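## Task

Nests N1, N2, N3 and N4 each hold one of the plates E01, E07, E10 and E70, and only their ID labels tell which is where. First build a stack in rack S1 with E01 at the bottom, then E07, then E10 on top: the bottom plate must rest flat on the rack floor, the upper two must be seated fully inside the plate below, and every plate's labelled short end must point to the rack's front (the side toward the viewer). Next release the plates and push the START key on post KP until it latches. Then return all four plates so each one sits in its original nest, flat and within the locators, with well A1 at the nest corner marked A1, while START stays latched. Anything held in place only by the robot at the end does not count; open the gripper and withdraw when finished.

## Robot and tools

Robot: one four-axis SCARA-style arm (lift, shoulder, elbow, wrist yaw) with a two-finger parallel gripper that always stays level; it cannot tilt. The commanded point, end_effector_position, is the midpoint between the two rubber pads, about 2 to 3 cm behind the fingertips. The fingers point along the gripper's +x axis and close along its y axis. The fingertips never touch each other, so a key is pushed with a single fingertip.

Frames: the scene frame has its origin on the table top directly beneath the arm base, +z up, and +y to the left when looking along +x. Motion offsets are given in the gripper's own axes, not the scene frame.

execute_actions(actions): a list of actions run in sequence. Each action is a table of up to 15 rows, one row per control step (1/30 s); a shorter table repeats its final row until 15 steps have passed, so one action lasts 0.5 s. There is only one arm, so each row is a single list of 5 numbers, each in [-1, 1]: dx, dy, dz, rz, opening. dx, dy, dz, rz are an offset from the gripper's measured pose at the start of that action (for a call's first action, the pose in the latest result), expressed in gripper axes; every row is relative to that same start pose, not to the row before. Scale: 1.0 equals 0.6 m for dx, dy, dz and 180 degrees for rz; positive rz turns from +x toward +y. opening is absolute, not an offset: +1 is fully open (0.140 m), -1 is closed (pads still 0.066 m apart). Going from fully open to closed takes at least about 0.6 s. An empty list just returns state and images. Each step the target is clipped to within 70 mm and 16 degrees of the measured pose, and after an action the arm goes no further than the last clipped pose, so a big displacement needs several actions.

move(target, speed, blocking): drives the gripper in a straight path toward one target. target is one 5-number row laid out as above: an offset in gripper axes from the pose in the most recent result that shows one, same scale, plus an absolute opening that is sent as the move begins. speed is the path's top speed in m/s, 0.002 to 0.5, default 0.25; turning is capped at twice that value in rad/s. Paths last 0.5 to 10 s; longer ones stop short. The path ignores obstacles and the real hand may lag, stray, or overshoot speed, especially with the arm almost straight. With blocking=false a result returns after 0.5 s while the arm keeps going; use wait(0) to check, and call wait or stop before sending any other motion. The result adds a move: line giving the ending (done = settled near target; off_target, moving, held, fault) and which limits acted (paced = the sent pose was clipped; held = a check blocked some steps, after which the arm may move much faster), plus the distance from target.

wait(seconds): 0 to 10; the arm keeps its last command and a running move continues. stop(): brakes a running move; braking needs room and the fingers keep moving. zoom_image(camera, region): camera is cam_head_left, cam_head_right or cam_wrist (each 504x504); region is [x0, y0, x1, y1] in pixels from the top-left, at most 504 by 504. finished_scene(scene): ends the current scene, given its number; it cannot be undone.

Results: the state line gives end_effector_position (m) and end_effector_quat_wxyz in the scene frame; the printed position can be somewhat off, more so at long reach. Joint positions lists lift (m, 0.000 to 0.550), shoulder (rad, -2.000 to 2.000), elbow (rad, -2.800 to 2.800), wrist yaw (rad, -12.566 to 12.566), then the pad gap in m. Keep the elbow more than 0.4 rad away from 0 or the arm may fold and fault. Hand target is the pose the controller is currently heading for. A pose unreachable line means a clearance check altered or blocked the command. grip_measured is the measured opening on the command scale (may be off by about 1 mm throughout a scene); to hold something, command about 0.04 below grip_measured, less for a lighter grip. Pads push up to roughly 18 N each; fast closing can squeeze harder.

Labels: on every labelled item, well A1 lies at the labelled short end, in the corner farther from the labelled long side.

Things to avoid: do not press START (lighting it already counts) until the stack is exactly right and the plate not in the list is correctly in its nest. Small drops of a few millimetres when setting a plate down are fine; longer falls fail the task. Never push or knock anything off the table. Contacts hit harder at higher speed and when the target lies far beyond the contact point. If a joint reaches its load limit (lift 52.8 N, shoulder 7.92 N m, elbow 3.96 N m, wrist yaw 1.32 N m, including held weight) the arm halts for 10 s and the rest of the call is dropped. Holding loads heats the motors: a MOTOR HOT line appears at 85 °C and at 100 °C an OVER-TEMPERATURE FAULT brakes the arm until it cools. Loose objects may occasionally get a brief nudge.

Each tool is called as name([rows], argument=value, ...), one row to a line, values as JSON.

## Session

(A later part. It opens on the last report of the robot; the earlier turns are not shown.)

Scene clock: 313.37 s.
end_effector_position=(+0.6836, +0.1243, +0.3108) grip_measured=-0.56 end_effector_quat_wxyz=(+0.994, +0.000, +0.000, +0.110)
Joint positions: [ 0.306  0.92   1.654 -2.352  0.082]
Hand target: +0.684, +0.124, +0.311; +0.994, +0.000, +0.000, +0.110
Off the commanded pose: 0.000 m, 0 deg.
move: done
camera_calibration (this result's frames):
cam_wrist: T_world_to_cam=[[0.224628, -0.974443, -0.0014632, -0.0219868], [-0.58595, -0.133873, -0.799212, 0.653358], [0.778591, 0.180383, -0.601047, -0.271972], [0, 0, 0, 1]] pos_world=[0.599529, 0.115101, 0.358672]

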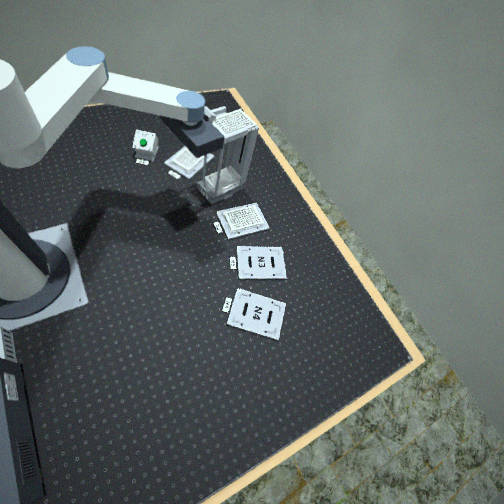

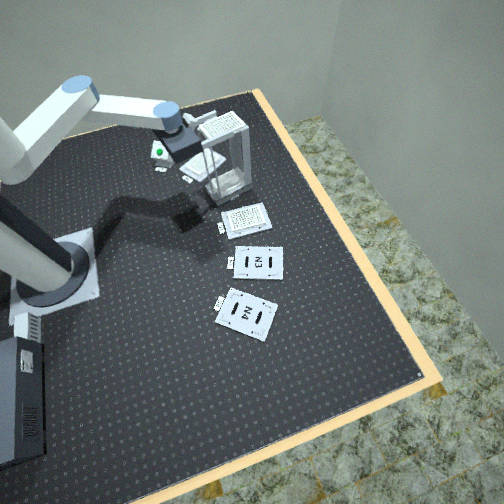

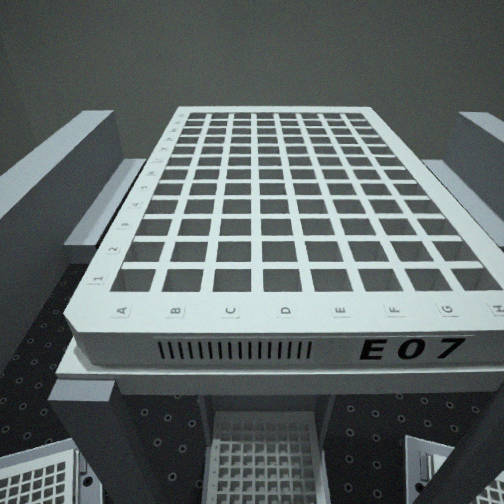

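move(target=[0, 0, -0.36, 0, -0.6], speed=0.15)

move(target=[0, 0, -0.023, 0, -0.6], speed=0.015)

Scene clock: 317.90 s.
end_effector_position=(+0.6836, +0.1242, +0.0947) grip_measured=-0.56 end_effector_quat_wxyz=(+0.994, +0.000, +0.000, +0.110)
Joint positions: [ 0.09   0.92   1.654 -2.352  0.082]
Hand target: +0.684, +0.124, +0.095; +0.994, +0.000, +0.000, +0.110
Off the commanded pose: 0.000 m, 0 deg.
move: done
camera_calibration (this result's frames):
cam_wrist: T_world_to_cam=[[0.224569, -0.974457, -0.0014632, -0.0222802], [-0.585958, -0.133837, -0.799212, 0.480667], [0.778602, 0.180336, -0.601047, -0.401835], [0, 0, 0, 1]] pos_world=[0.599524, 0.115085, 0.1426]

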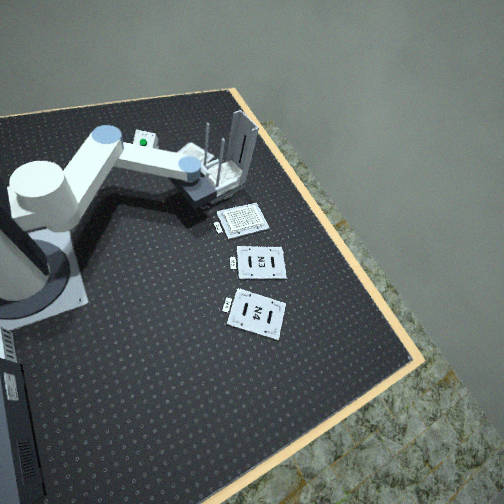

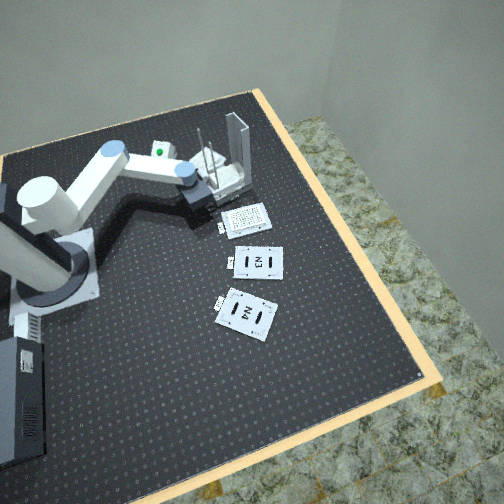

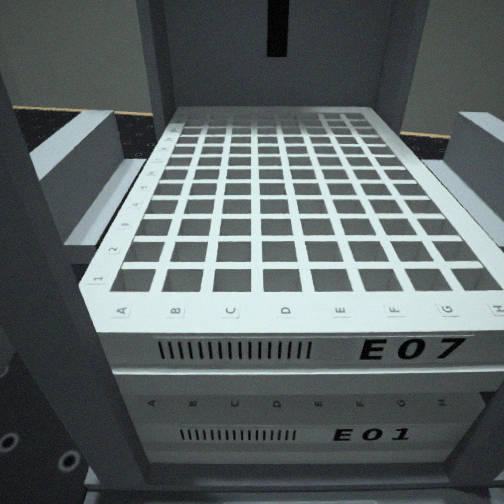

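Scene clock: 319.03 s.
end_effector_position=(+0.6836, +0.1242, +0.0809) grip_measured=-0.56 end_effector_quat_wxyz=(+0.994, +0.000, +0.000, +0.110)
Joint positions: [ 0.076  0.92   1.654 -2.352  0.082]
Hand target: +0.684, +0.124, +0.081; +0.994, +0.000, +0.000, +0.110
Off the commanded pose: 0.000 m, 0 deg.
move: done
camera_calibration (this result's frames):
cam_wrist: T_world_to_cam=[[0.224567, -0.974458, -0.0014632, -0.0222997], [-0.585959, -0.133836, -0.799212, 0.469609], [0.778603, 0.180334, -0.601047, -0.410151], [0, 0, 0, 1]] pos_world=[0.599524, 0.115085, 0.128764]

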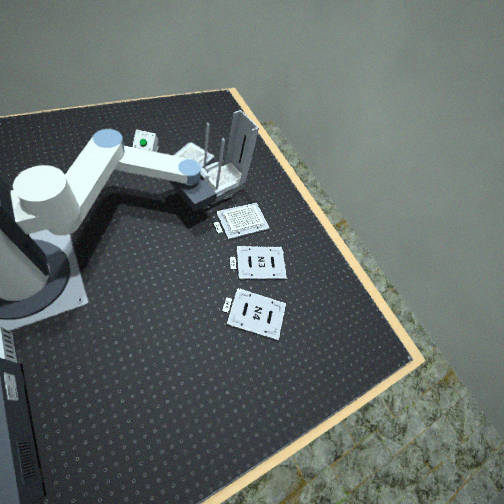

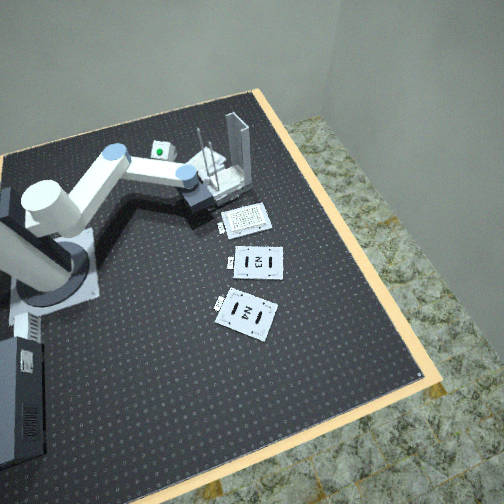

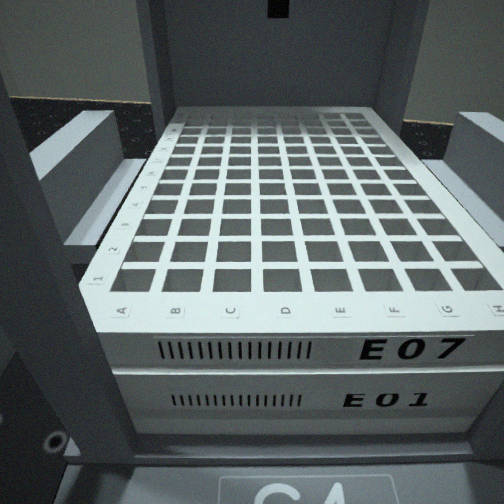

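move(target=[0, 0, -0.0035, 0, -0.6], speed=0.008)

Scene clock: 322.00 s.
end_effector_position=(+0.6836, +0.1242, +0.0788) grip_measured=-0.56 end_effector_quat_wxyz=(+0.994, +0.000, +0.000, +0.110)
Joint positions: [ 0.074  0.92   1.654 -2.352  0.082]
Hand target: +0.684, +0.124, +0.079; +0.994, +0.000, +0.000, +0.110
Off the commanded pose: 0.000 m, 0 deg.
move: done
camera_calibration (this result's frames):
cam_wrist: T_world_to_cam=[[0.224567, -0.974458, -0.0014632, -0.0223027], [-0.585959, -0.133836, -0.799212, 0.467949], [0.778603, 0.180334, -0.601047, -0.4114], [0, 0, 0, 1]] pos_world=[0.599524, 0.115085, 0.126687]

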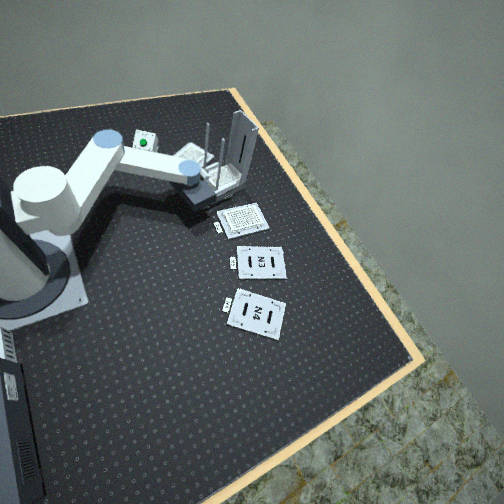

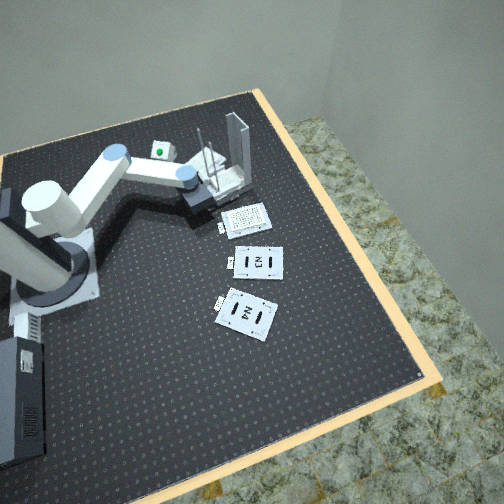

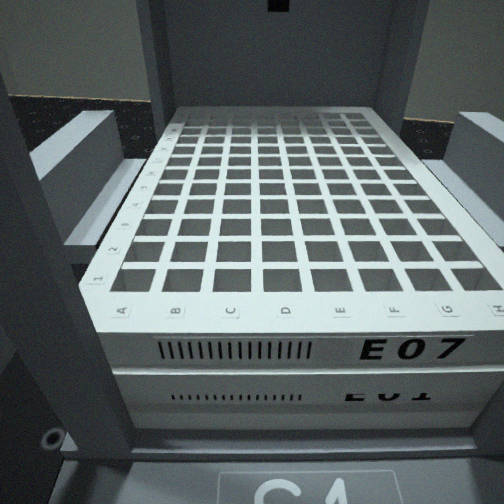

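move(target=[0, 0, -0.0035, 0, -0.6], speed=0.008)

Scene clock: 324.00 s.
end_effector_position=(+0.6835, +0.1243, +0.0775) grip_measured=-0.56 end_effector_quat_wxyz=(+0.994, +0.000, +0.000, +0.111)
Joint positions: [ 0.073  0.92   1.653 -2.351  0.082]
Hand target: +0.684, +0.124, +0.077; +0.994, +0.000, +0.000, +0.110
Off the commanded pose: 0.001 m, 0 deg.
move: done
camera_calibration (this result's frames):
cam_wrist: T_world_to_cam=[[0.225037, -0.974349, -0.0014632, -0.0226229], [-0.585894, -0.134119, -0.799212, 0.466898], [0.778515, 0.18071, -0.601047, -0.412135], [0, 0, 0, 1]] pos_world=[0.599497, 0.115054, 0.125405]

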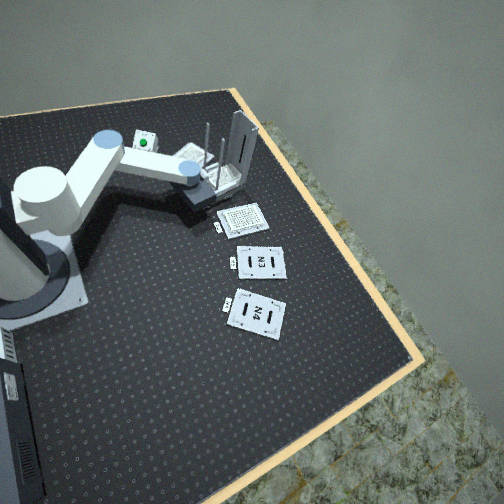

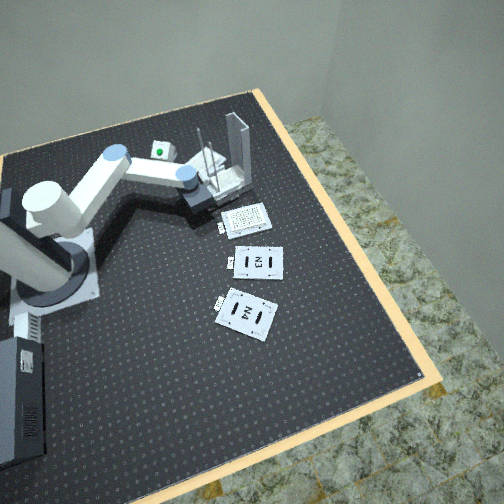

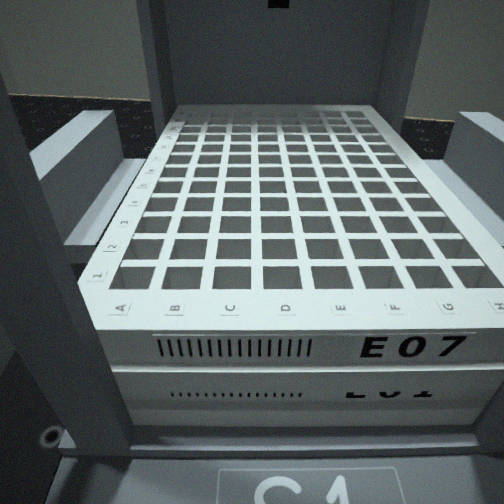

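execute_actions([
  [[0,0,0.001,0,0.3]],
  [[0,0,0,0,0.3]],
])

move(target=[-0.2167, 0, 0, 0, 0.3], speed=0.2)

move(target=[0, -0.2693, -0.012, -0.097, 0.6], speed=0.3)

Scene clock: 339.17 s.
end_effector_position=(+0.6835, +0.1243, +0.0782) grip_measured=+0.30 end_effector_quat_wxyz=(+0.994, +0.000, +0.000, +0.111)
Joint positions: [ 0.073  0.92   1.653 -2.352  0.114]
Hand target: +0.684, +0.124, +0.078; +0.994, +0.000, +0.000, +0.111
Off the commanded pose: 0.000 m, 0 deg.
camera_calibration (this result's frames):
cam_wrist: T_world_to_cam=[[0.225019, -0.974353, -0.0014632, -0.0226086], [-0.585897, -0.134108, -0.799212, 0.467427], [0.778519, 0.180695, -0.601047, -0.411742], [0, 0, 0, 1]] pos_world=[0.5995, 0.115057, 0.126064]

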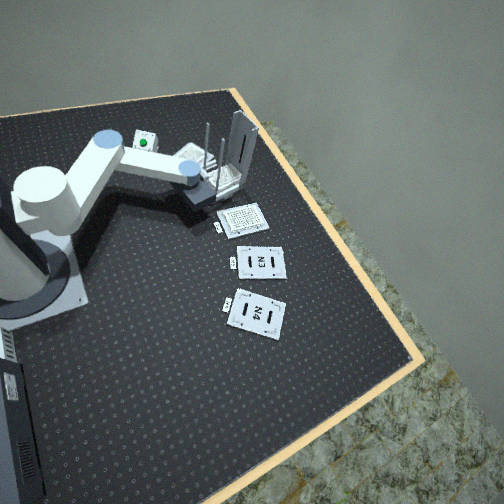

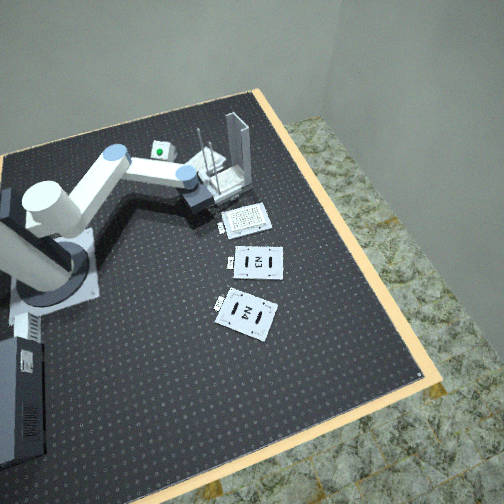

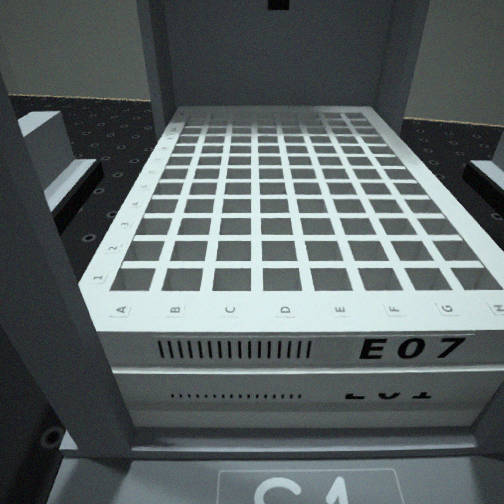

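Scene clock: 340.17 s.
end_effector_position=(+0.5566, +0.0956, +0.0782) grip_measured=+0.30 end_effector_quat_wxyz=(+0.994, +0.000, +0.000, +0.110)
Joint positions: [ 0.073  1.187  1.008 -1.974  0.114]
Hand target: +0.557, +0.096, +0.078; +0.994, +0.000, +0.000, +0.111
Off the commanded pose: 0.000 m, 0 deg.
move: done
camera_calibration (this result's frames):
cam_wrist: T_world_to_cam=[[0.2247, -0.974427, -0.0014632, -0.0218008], [-0.585941, -0.133916, -0.799212, 0.389231], [0.778578, 0.18044, -0.601047, -0.307774], [0, 0, 0, 1]] pos_world=[0.47259, 0.0864155, 0.12606]

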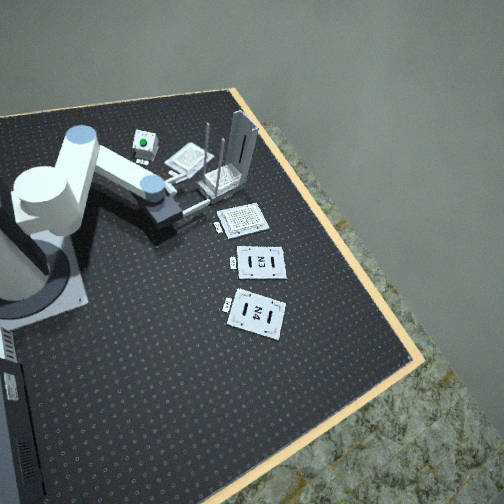

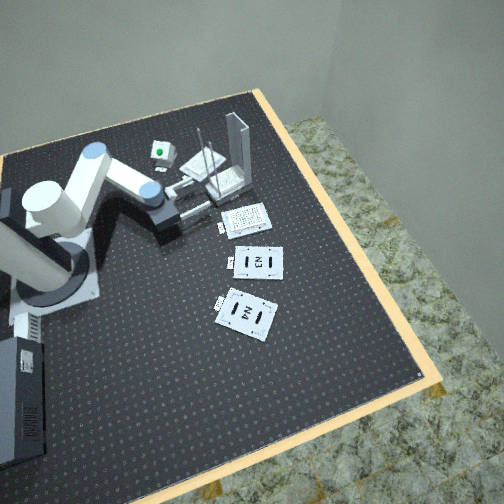

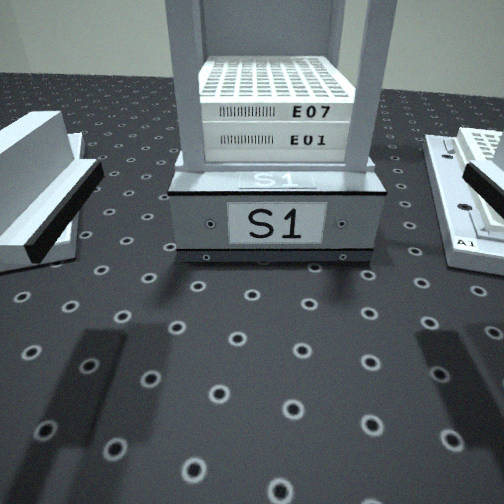

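Scene clock: 341.17 s.
end_effector_position=(+0.5921, -0.0620, +0.0710) grip_measured=+0.60 end_effector_quat_wxyz=(+0.999, +0.000, +0.000, -0.042)
Joint positions: [ 0.066  0.703  1.138 -1.924  0.125]
Hand target: +0.592, -0.062, +0.071; +0.999, +0.000, +0.000, -0.042
Off the commanded pose: 0.000 m, 0 deg.
move: done
camera_calibration (this result's frames):
cam_wrist: T_world_to_cam=[[-0.0780105, -0.996951, -0.0014632, -0.00552117], [-0.599125, 0.0480539, -0.799212, 0.402307], [0.796846, -0.0614703, -0.601047, -0.337114], [0, 0, 0, 1]] pos_world=[0.509229, -0.0455592, 0.118899]

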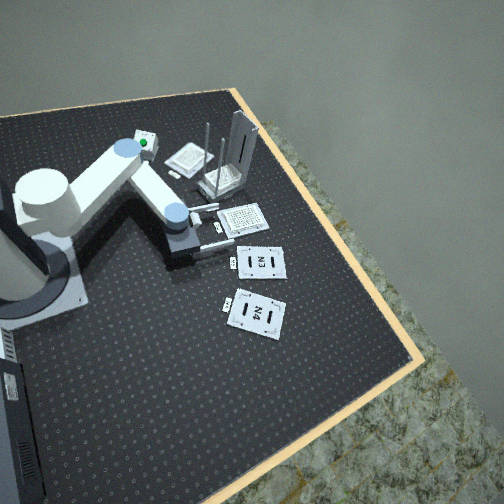

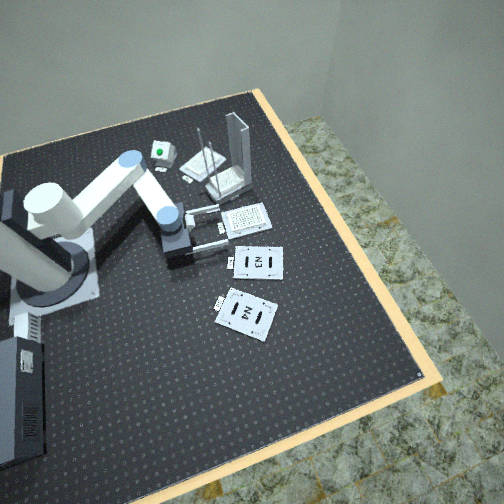

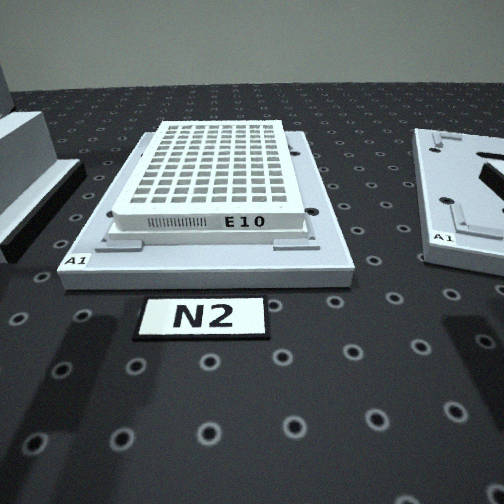

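move(target=[0.1572, 0.0485, 0, 0.0047, 0.6], speed=0.2)

move(target=[0, 0, -0.059, 0, 0.6], speed=0.08)

Scene clock: 350.30 s.
end_effector_position=(+0.6886, -0.0408, +0.0710) grip_measured=+0.60 end_effector_quat_wxyz=(+0.999, +0.000, +0.000, -0.034)
Joint positions: [ 0.066  0.61   1.607 -2.285  0.125]
Hand target: +0.689, -0.041, +0.071; +0.999, +0.000, +0.000, -0.034
Off the commanded pose: 0.000 m, 0 deg.
move: done
camera_calibration (this result's frames):
cam_wrist: T_world_to_cam=[[-0.0627609, -0.998028, -0.0014632, 0.012666], [-0.599789, 0.0388895, -0.799212, 0.459173], [0.797693, -0.0492817, -0.601047, -0.412767], [0, 0, 0, 1]] pos_world=[0.605463, -0.0255579, 0.118902]

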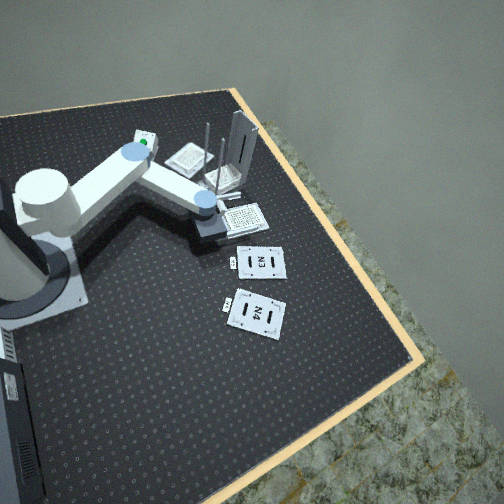

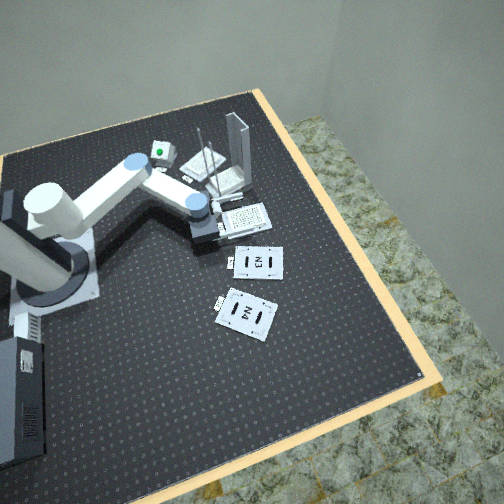

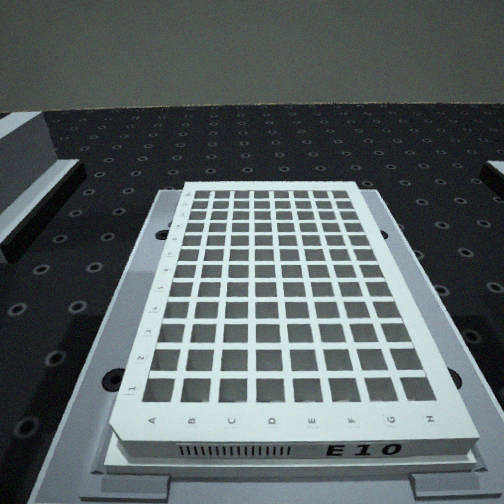

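Scene clock: 351.03 s.
end_effector_position=(+0.6886, -0.0408, +0.0355) grip_measured=+0.60 end_effector_quat_wxyz=(+0.999, +0.000, +0.000, -0.034)
Joint positions: [ 0.031  0.61   1.607 -2.285  0.125]
Hand target: +0.689, -0.041, +0.036; +0.999, +0.000, +0.000, -0.034
Off the commanded pose: 0.000 m, 0 deg.
move: done
camera_calibration (this result's frames):
cam_wrist: T_world_to_cam=[[-0.0628011, -0.998025, -0.0014632, 0.01263], [-0.599788, 0.0389136, -0.799212, 0.430829], [0.797691, -0.0493138, -0.601047, -0.434074], [0, 0, 0, 1]] pos_world=[0.605456, -0.0255659, 0.0834432]

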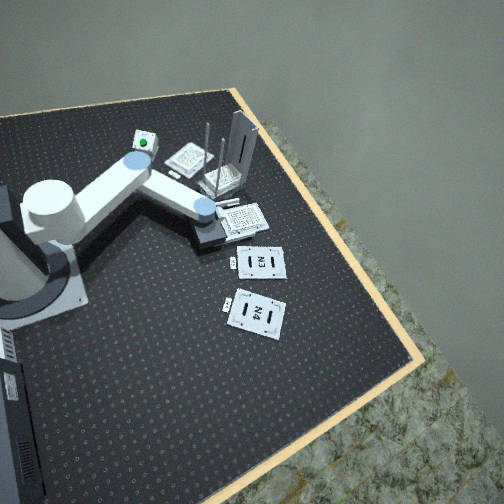

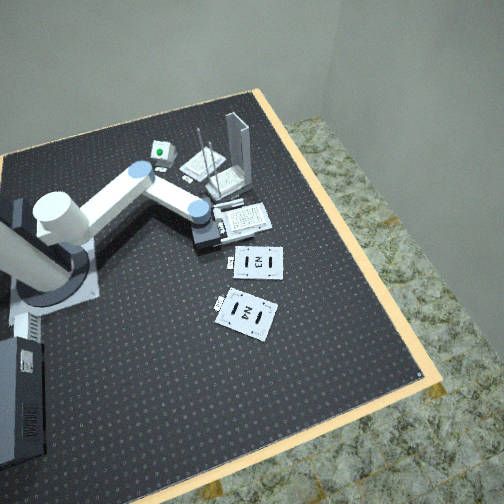

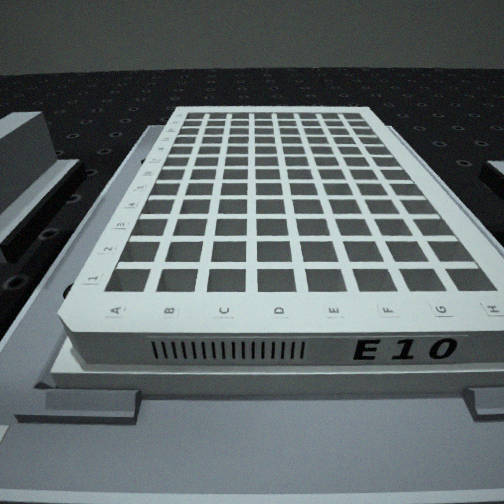

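execute_actions([
  [[0,0.0017,0,0,-0.35]],
  [[0,0,0,0,-0.35]],
  [[0,0,0,0,-0.6]],
  [[0,0,0,0,-0.6]],
])

Scene clock: 354.80 s.
end_effector_position=(+0.6887, -0.0397, +0.0355) grip_measured=-0.56 end_effector_quat_wxyz=(+0.999, +0.000, +0.000, -0.034)
Joint positions: [ 0.031  0.613  1.607 -2.287  0.082]
Hand target: +0.689, -0.040, +0.036; +0.999, +0.000, +0.000, -0.034
Off the commanded pose: 0.000 m, 0 deg.
camera_calibration (this result's frames):
cam_wrist: T_world_to_cam=[[-0.0624106, -0.998049, -0.0014632, 0.0134717], [-0.599803, 0.0386789, -0.799212, 0.430846], [0.79771, -0.0490017, -0.601047, -0.434097], [0, 0, 0, 1]] pos_world=[0.605547, -0.0244907, 0.0834442]

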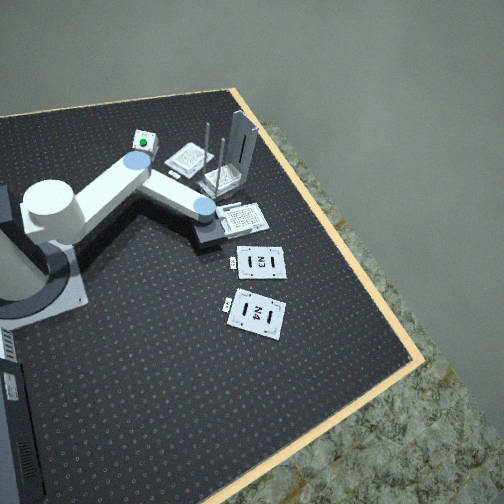

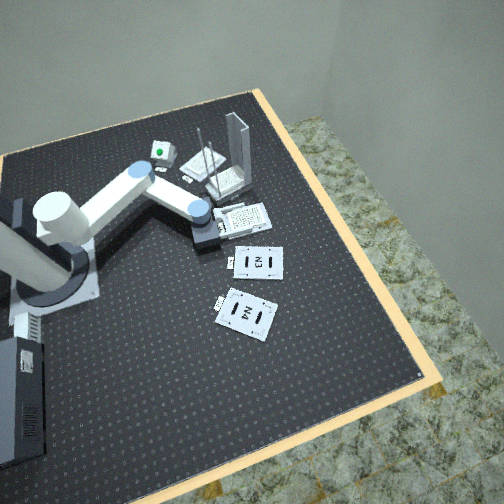

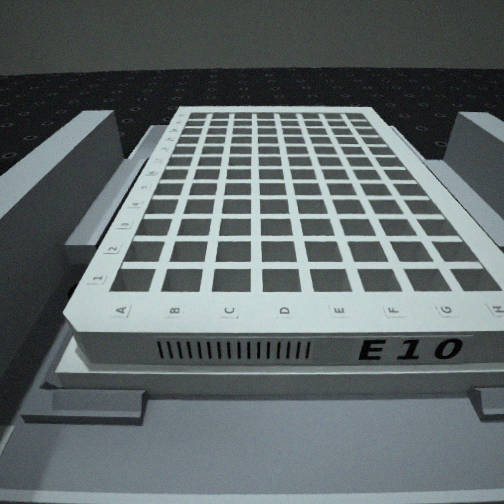

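move(target=[0, 0, 0.4908, 0, -0.6], speed=0.3)

move(target=[-0.02677, 0.27198, 0, 0.09167, -0.6], speed=0.25)

move(target=[0, 0, -0.032, 0, -0.6], speed=0.02)

Scene clock: 359.53 s.
end_effector_position=(+0.6887, -0.0396, +0.3301) grip_measured=-0.56 end_effector_quat_wxyz=(+0.999, +0.000, +0.000, -0.034)
Joint positions: [ 0.325  0.613  1.607 -2.287  0.082]
Hand target: +0.689, -0.040, +0.330; +0.999, +0.000, +0.000, -0.034
Off the commanded pose: 0.000 m, 0 deg.
move: done
camera_calibration (this result's frames):
cam_wrist: T_world_to_cam=[[-0.0623676, -0.998052, -0.0014632, 0.0138826], [-0.599805, 0.0386531, -0.799212, 0.666241], [0.797712, -0.0489673, -0.601047, -0.25708], [0, 0, 0, 1]] pos_world=[0.605556, -0.0244853, 0.377971]

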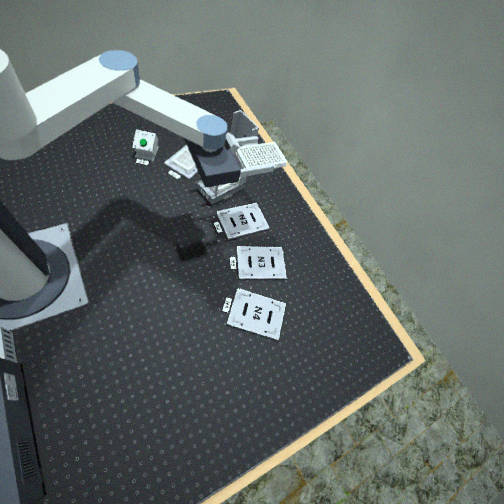

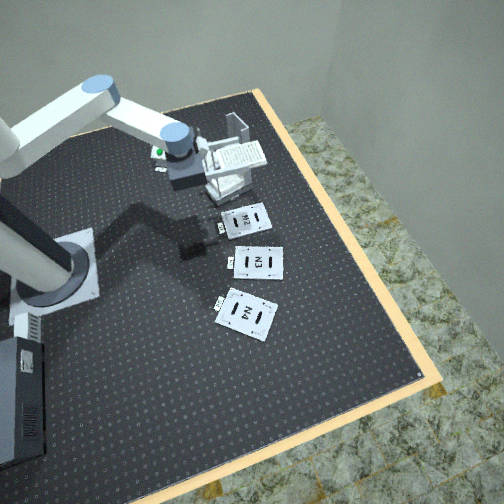

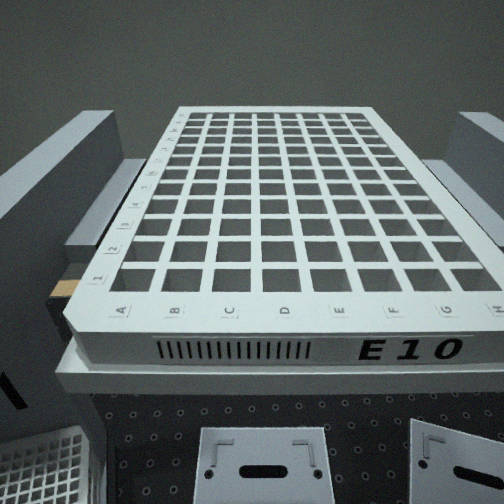

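Scene clock: 360.53 s.
end_effector_position=(+0.6837, +0.1244, +0.3301) grip_measured=-0.56 end_effector_quat_wxyz=(+0.994, +0.000, +0.000, +0.110)
Joint positions: [ 0.325  0.92   1.654 -2.353  0.082]
Hand target: +0.684, +0.124, +0.330; +0.994, +0.000, +0.000, +0.110
Off the commanded pose: 0.000 m, 0 deg.
move: done
camera_calibration (this result's frames):
cam_wrist: T_world_to_cam=[[0.224332, -0.974512, -0.0014632, -0.0216216], [-0.585991, -0.133695, -0.799212, 0.668873], [0.778646, 0.180146, -0.601047, -0.260495], [0, 0, 0, 1]] pos_world=[0.599638, 0.115281, 0.37797]

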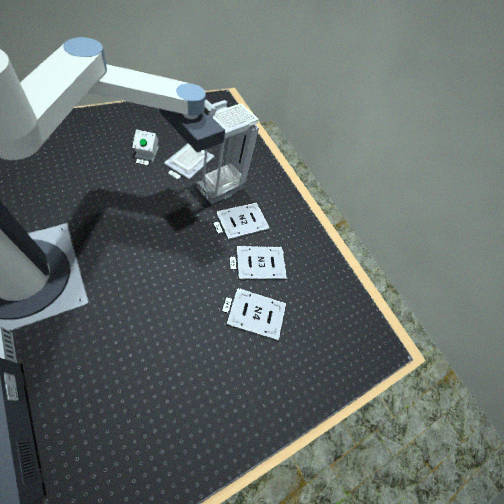

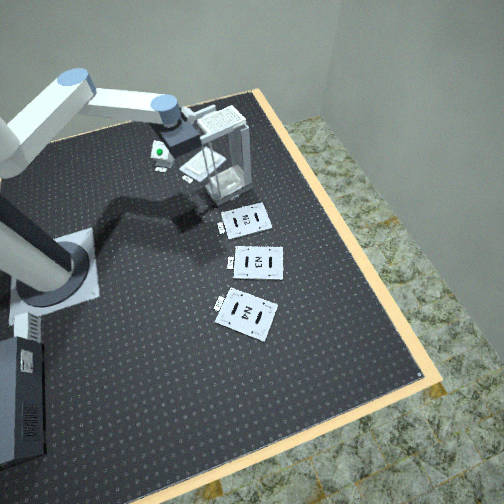

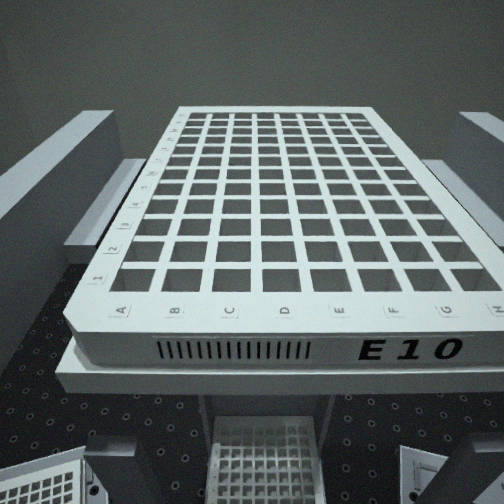

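Scene clock: 361.73 s.
end_effector_position=(+0.6837, +0.1244, +0.3108) grip_measured=-0.56 end_effector_quat_wxyz=(+0.994, +0.000, +0.000, +0.110)
Joint positions: [ 0.306  0.92   1.654 -2.353  0.082]
Hand target: +0.684, +0.124, +0.311; +0.994, +0.000, +0.000, +0.110
Off the commanded pose: 0.000 m, 0 deg.
move: done
camera_calibration (this result's frames):
cam_wrist: T_world_to_cam=[[0.224345, -0.974509, -0.0014632, -0.0216513], [-0.585989, -0.133702, -0.799212, 0.653482], [0.778644, 0.180157, -0.601047, -0.272069], [0, 0, 0, 1]] pos_world=[0.599635, 0.115288, 0.358713]

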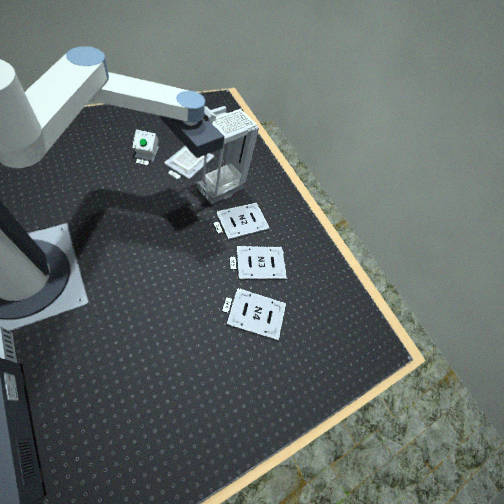

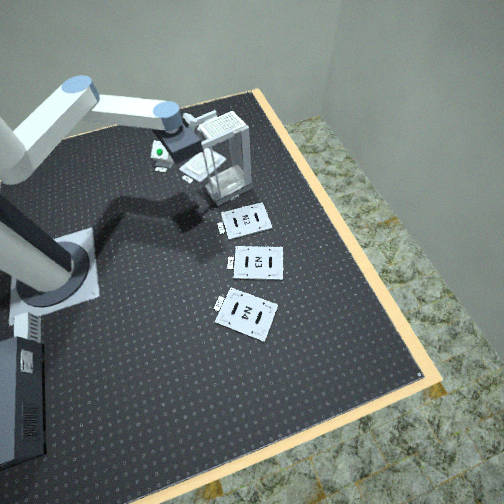

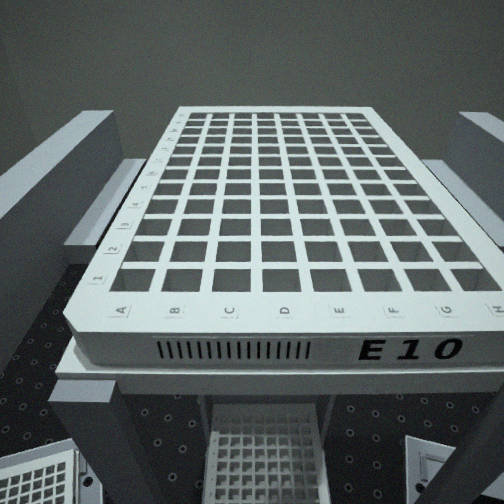

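move(target=[0, 0, -0.343, 0, -0.6], speed=0.15)

move(target=[0, 0, -0.0245, 0, -0.6], speed=0.012)

Scene clock: 365.13 s.
end_effector_position=(+0.6837, +0.1244, +0.1049) grip_measured=-0.56 end_effector_quat_wxyz=(+0.994, +0.000, +0.000, +0.110)
Joint positions: [ 0.1    0.92   1.654 -2.353  0.082]
Hand target: +0.684, +0.124, +0.105; +0.994, +0.000, +0.000, +0.110
Off the commanded pose: 0.000 m, 0 deg.
move: done
camera_calibration (this result's frames):
cam_wrist: T_world_to_cam=[[0.224286, -0.974522, -0.0014632, -0.0219298], [-0.585997, -0.133667, -0.799212, 0.488942], [0.778655, 0.180109, -0.601047, -0.395802], [0, 0, 0, 1]] pos_world=[0.599631, 0.115272, 0.152841]

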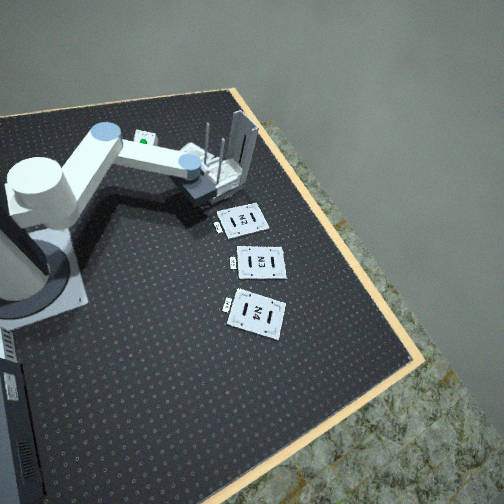

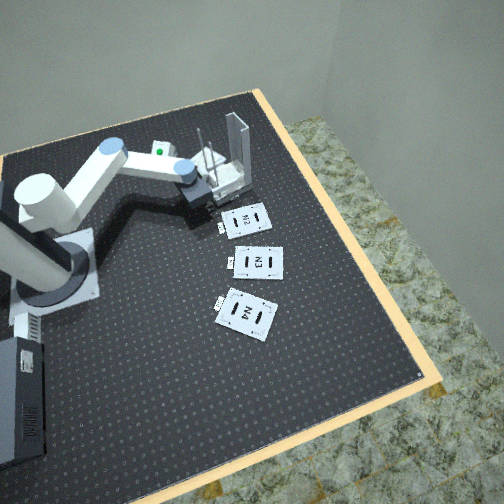

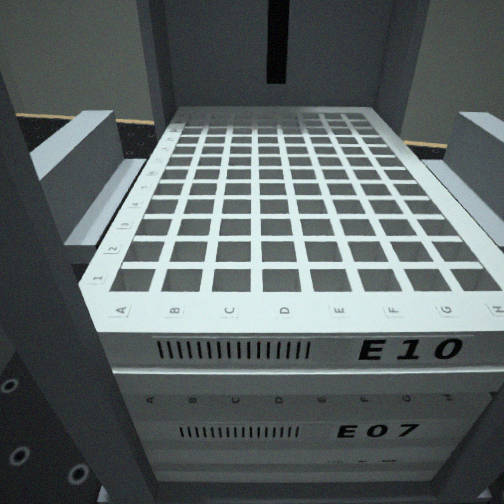

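Scene clock: 366.57 s.
end_effector_position=(+0.6836, +0.1244, +0.0910) grip_measured=-0.56 end_effector_quat_wxyz=(+0.994, +0.000, +0.000, +0.110)
Joint positions: [ 0.086  0.92   1.654 -2.353  0.082]
Hand target: +0.684, +0.124, +0.090; +0.994, +0.000, +0.000, +0.110
Off the commanded pose: 0.001 m, 0 deg.
move: done
camera_calibration (this result's frames):
cam_wrist: T_world_to_cam=[[0.224325, -0.974513, -0.0014632, -0.021977], [-0.585992, -0.133691, -0.799212, 0.47777], [0.778647, 0.180141, -0.601047, -0.404168], [0, 0, 0, 1]] pos_world=[0.599604, 0.115264, 0.138883]

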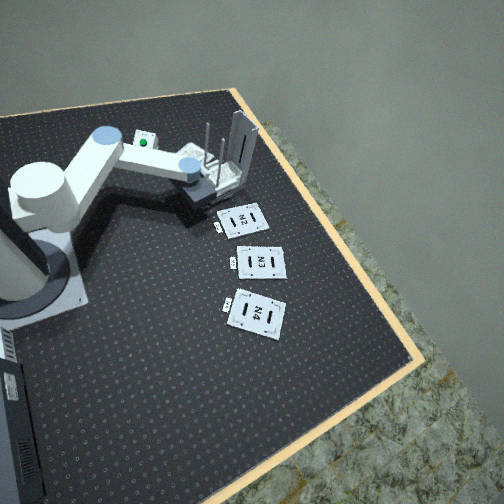

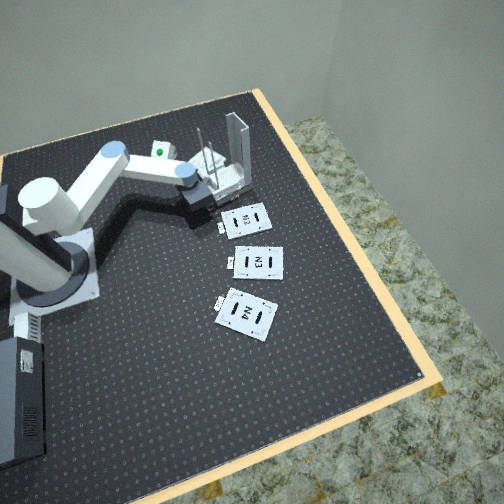

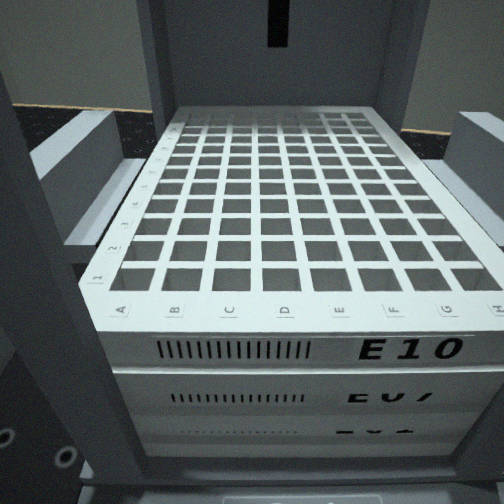

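execute_actions([
  [[0,0,0.0005,0,0.3]],
  [[0,0,0,0,0.3]],
])

move(target=[-0.25, 0, 0, 0, 0.3], speed=0.2)

Scene clock: 369.47 s.
end_effector_position=(+0.6836, +0.1244, +0.0913) grip_measured=+0.30 end_effector_quat_wxyz=(+0.994, +0.000, +0.000, +0.110)
Joint positions: [ 0.086  0.92   1.654 -2.353  0.114]
Hand target: +0.684, +0.124, +0.091; +0.994, +0.000, +0.000, +0.110
Off the commanded pose: 0.000 m, 0 deg.
camera_calibration (this result's frames):
cam_wrist: T_world_to_cam=[[0.224373, -0.974502, -0.0014632, -0.0219993], [-0.585985, -0.13372, -0.799212, 0.478058], [0.778638, 0.180179, -0.601047, -0.403955], [0, 0, 0, 1]] pos_world=[0.599606, 0.115272, 0.139242]

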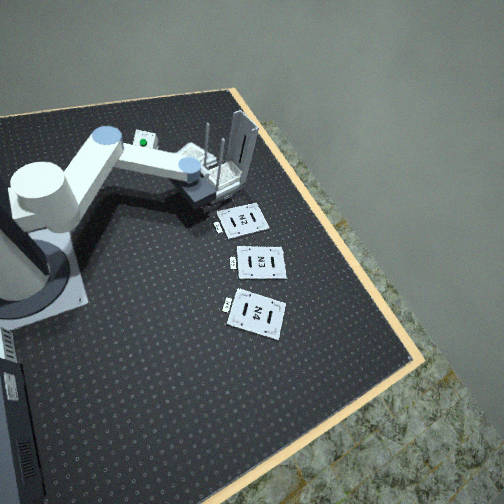

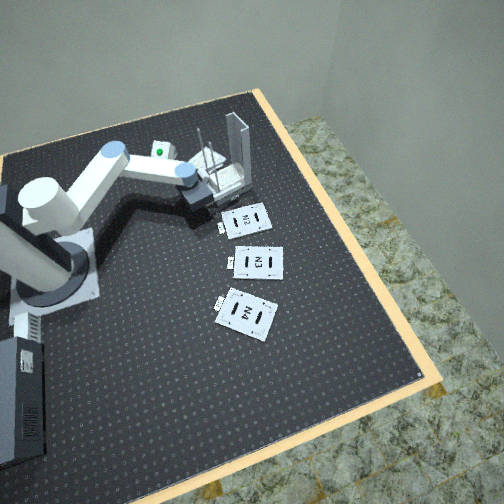

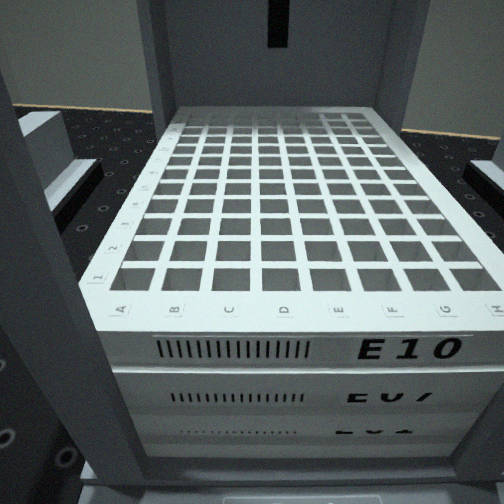

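Scene clock: 370.57 s.
end_effector_position=(+0.5372, +0.0914, +0.0913) grip_measured=+0.30 end_effector_quat_wxyz=(+0.994, +0.000, +0.000, +0.110)
Joint positions: [ 0.086  1.22   0.92  -1.92   0.114]
Hand target: +0.537, +0.091, +0.091; +0.994, +0.000, +0.000, +0.110
Off the commanded pose: 0.000 m, 0 deg.
move: done
camera_calibration (this result's frames):
cam_wrist: T_world_to_cam=[[0.224051, -0.974576, -0.0014632, -0.0210984], [-0.58603, -0.133526, -0.799212, 0.38785], [0.778698, 0.179922, -0.601047, -0.284014], [0, 0, 0, 1]] pos_world=[0.45318, 0.0823264, 0.139237]

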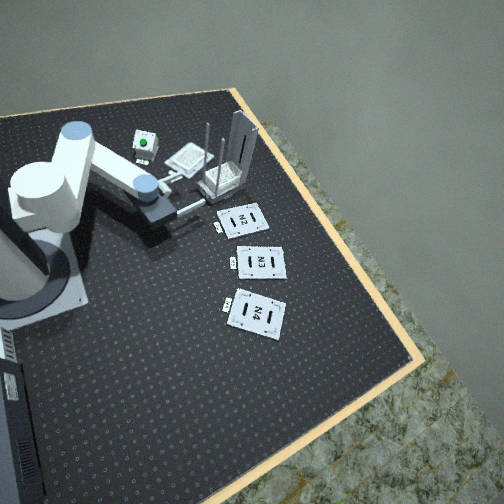

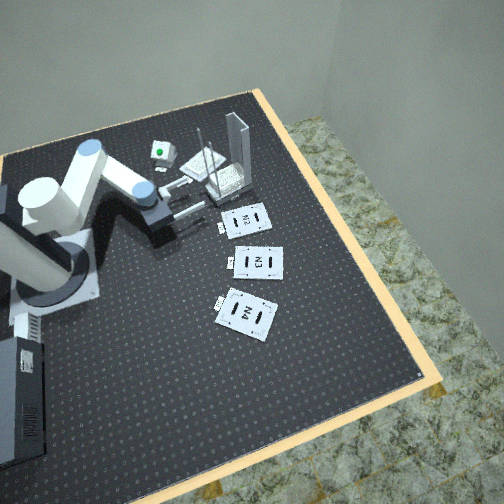

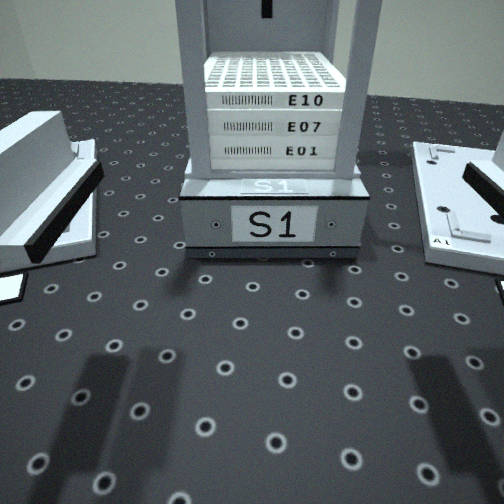

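move(target=[-0.1385, 0.1993, 0.08, 0.1522, 1], speed=0.25)

Scene clock: 378.43 s.
end_effector_position=(+0.4299, +0.1900, +0.1394) grip_measured=+1.00 end_effector_quat_wxyz=(+0.940, +0.000, +0.000, +0.343)
Joint positions: [ 0.134  1.61   0.684 -1.595  0.14 ]
Hand target: +0.430, +0.190, +0.139; +0.940, +0.000, +0.000, +0.342
Off the commanded pose: 0.000 m, 0 deg.
move: done
camera_calibration (this result's frames):
cam_wrist: T_world_to_cam=[[0.647786, -0.761821, -0.0014632, -0.123551], [-0.458649, -0.38846, -0.799212, 0.370184], [0.608289, 0.518389, -0.601047, -0.180317], [0, 0, 0, 1]] pos_world=[0.359504, 0.143152, 0.187296]

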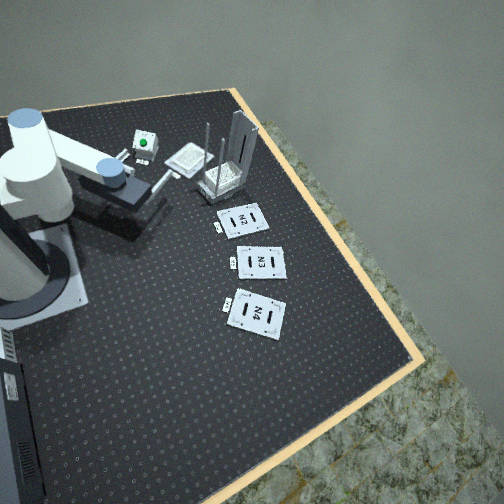

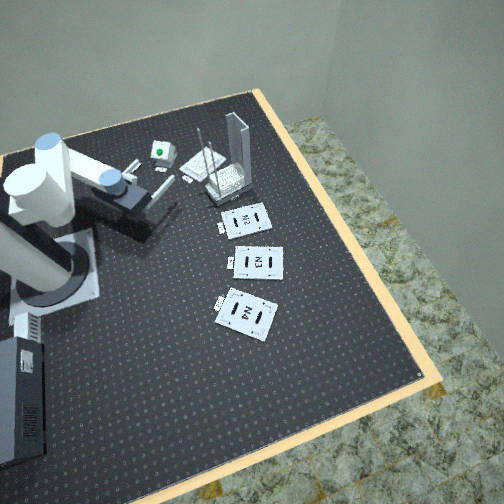

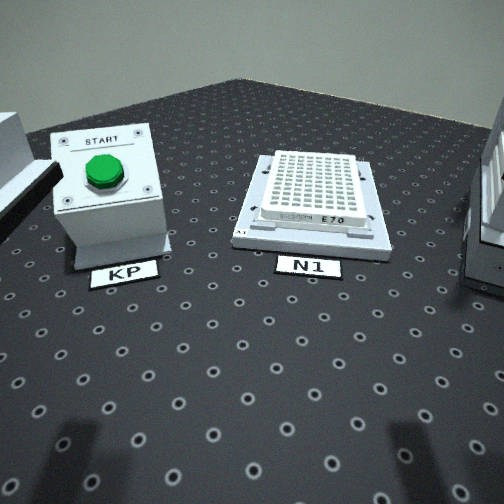

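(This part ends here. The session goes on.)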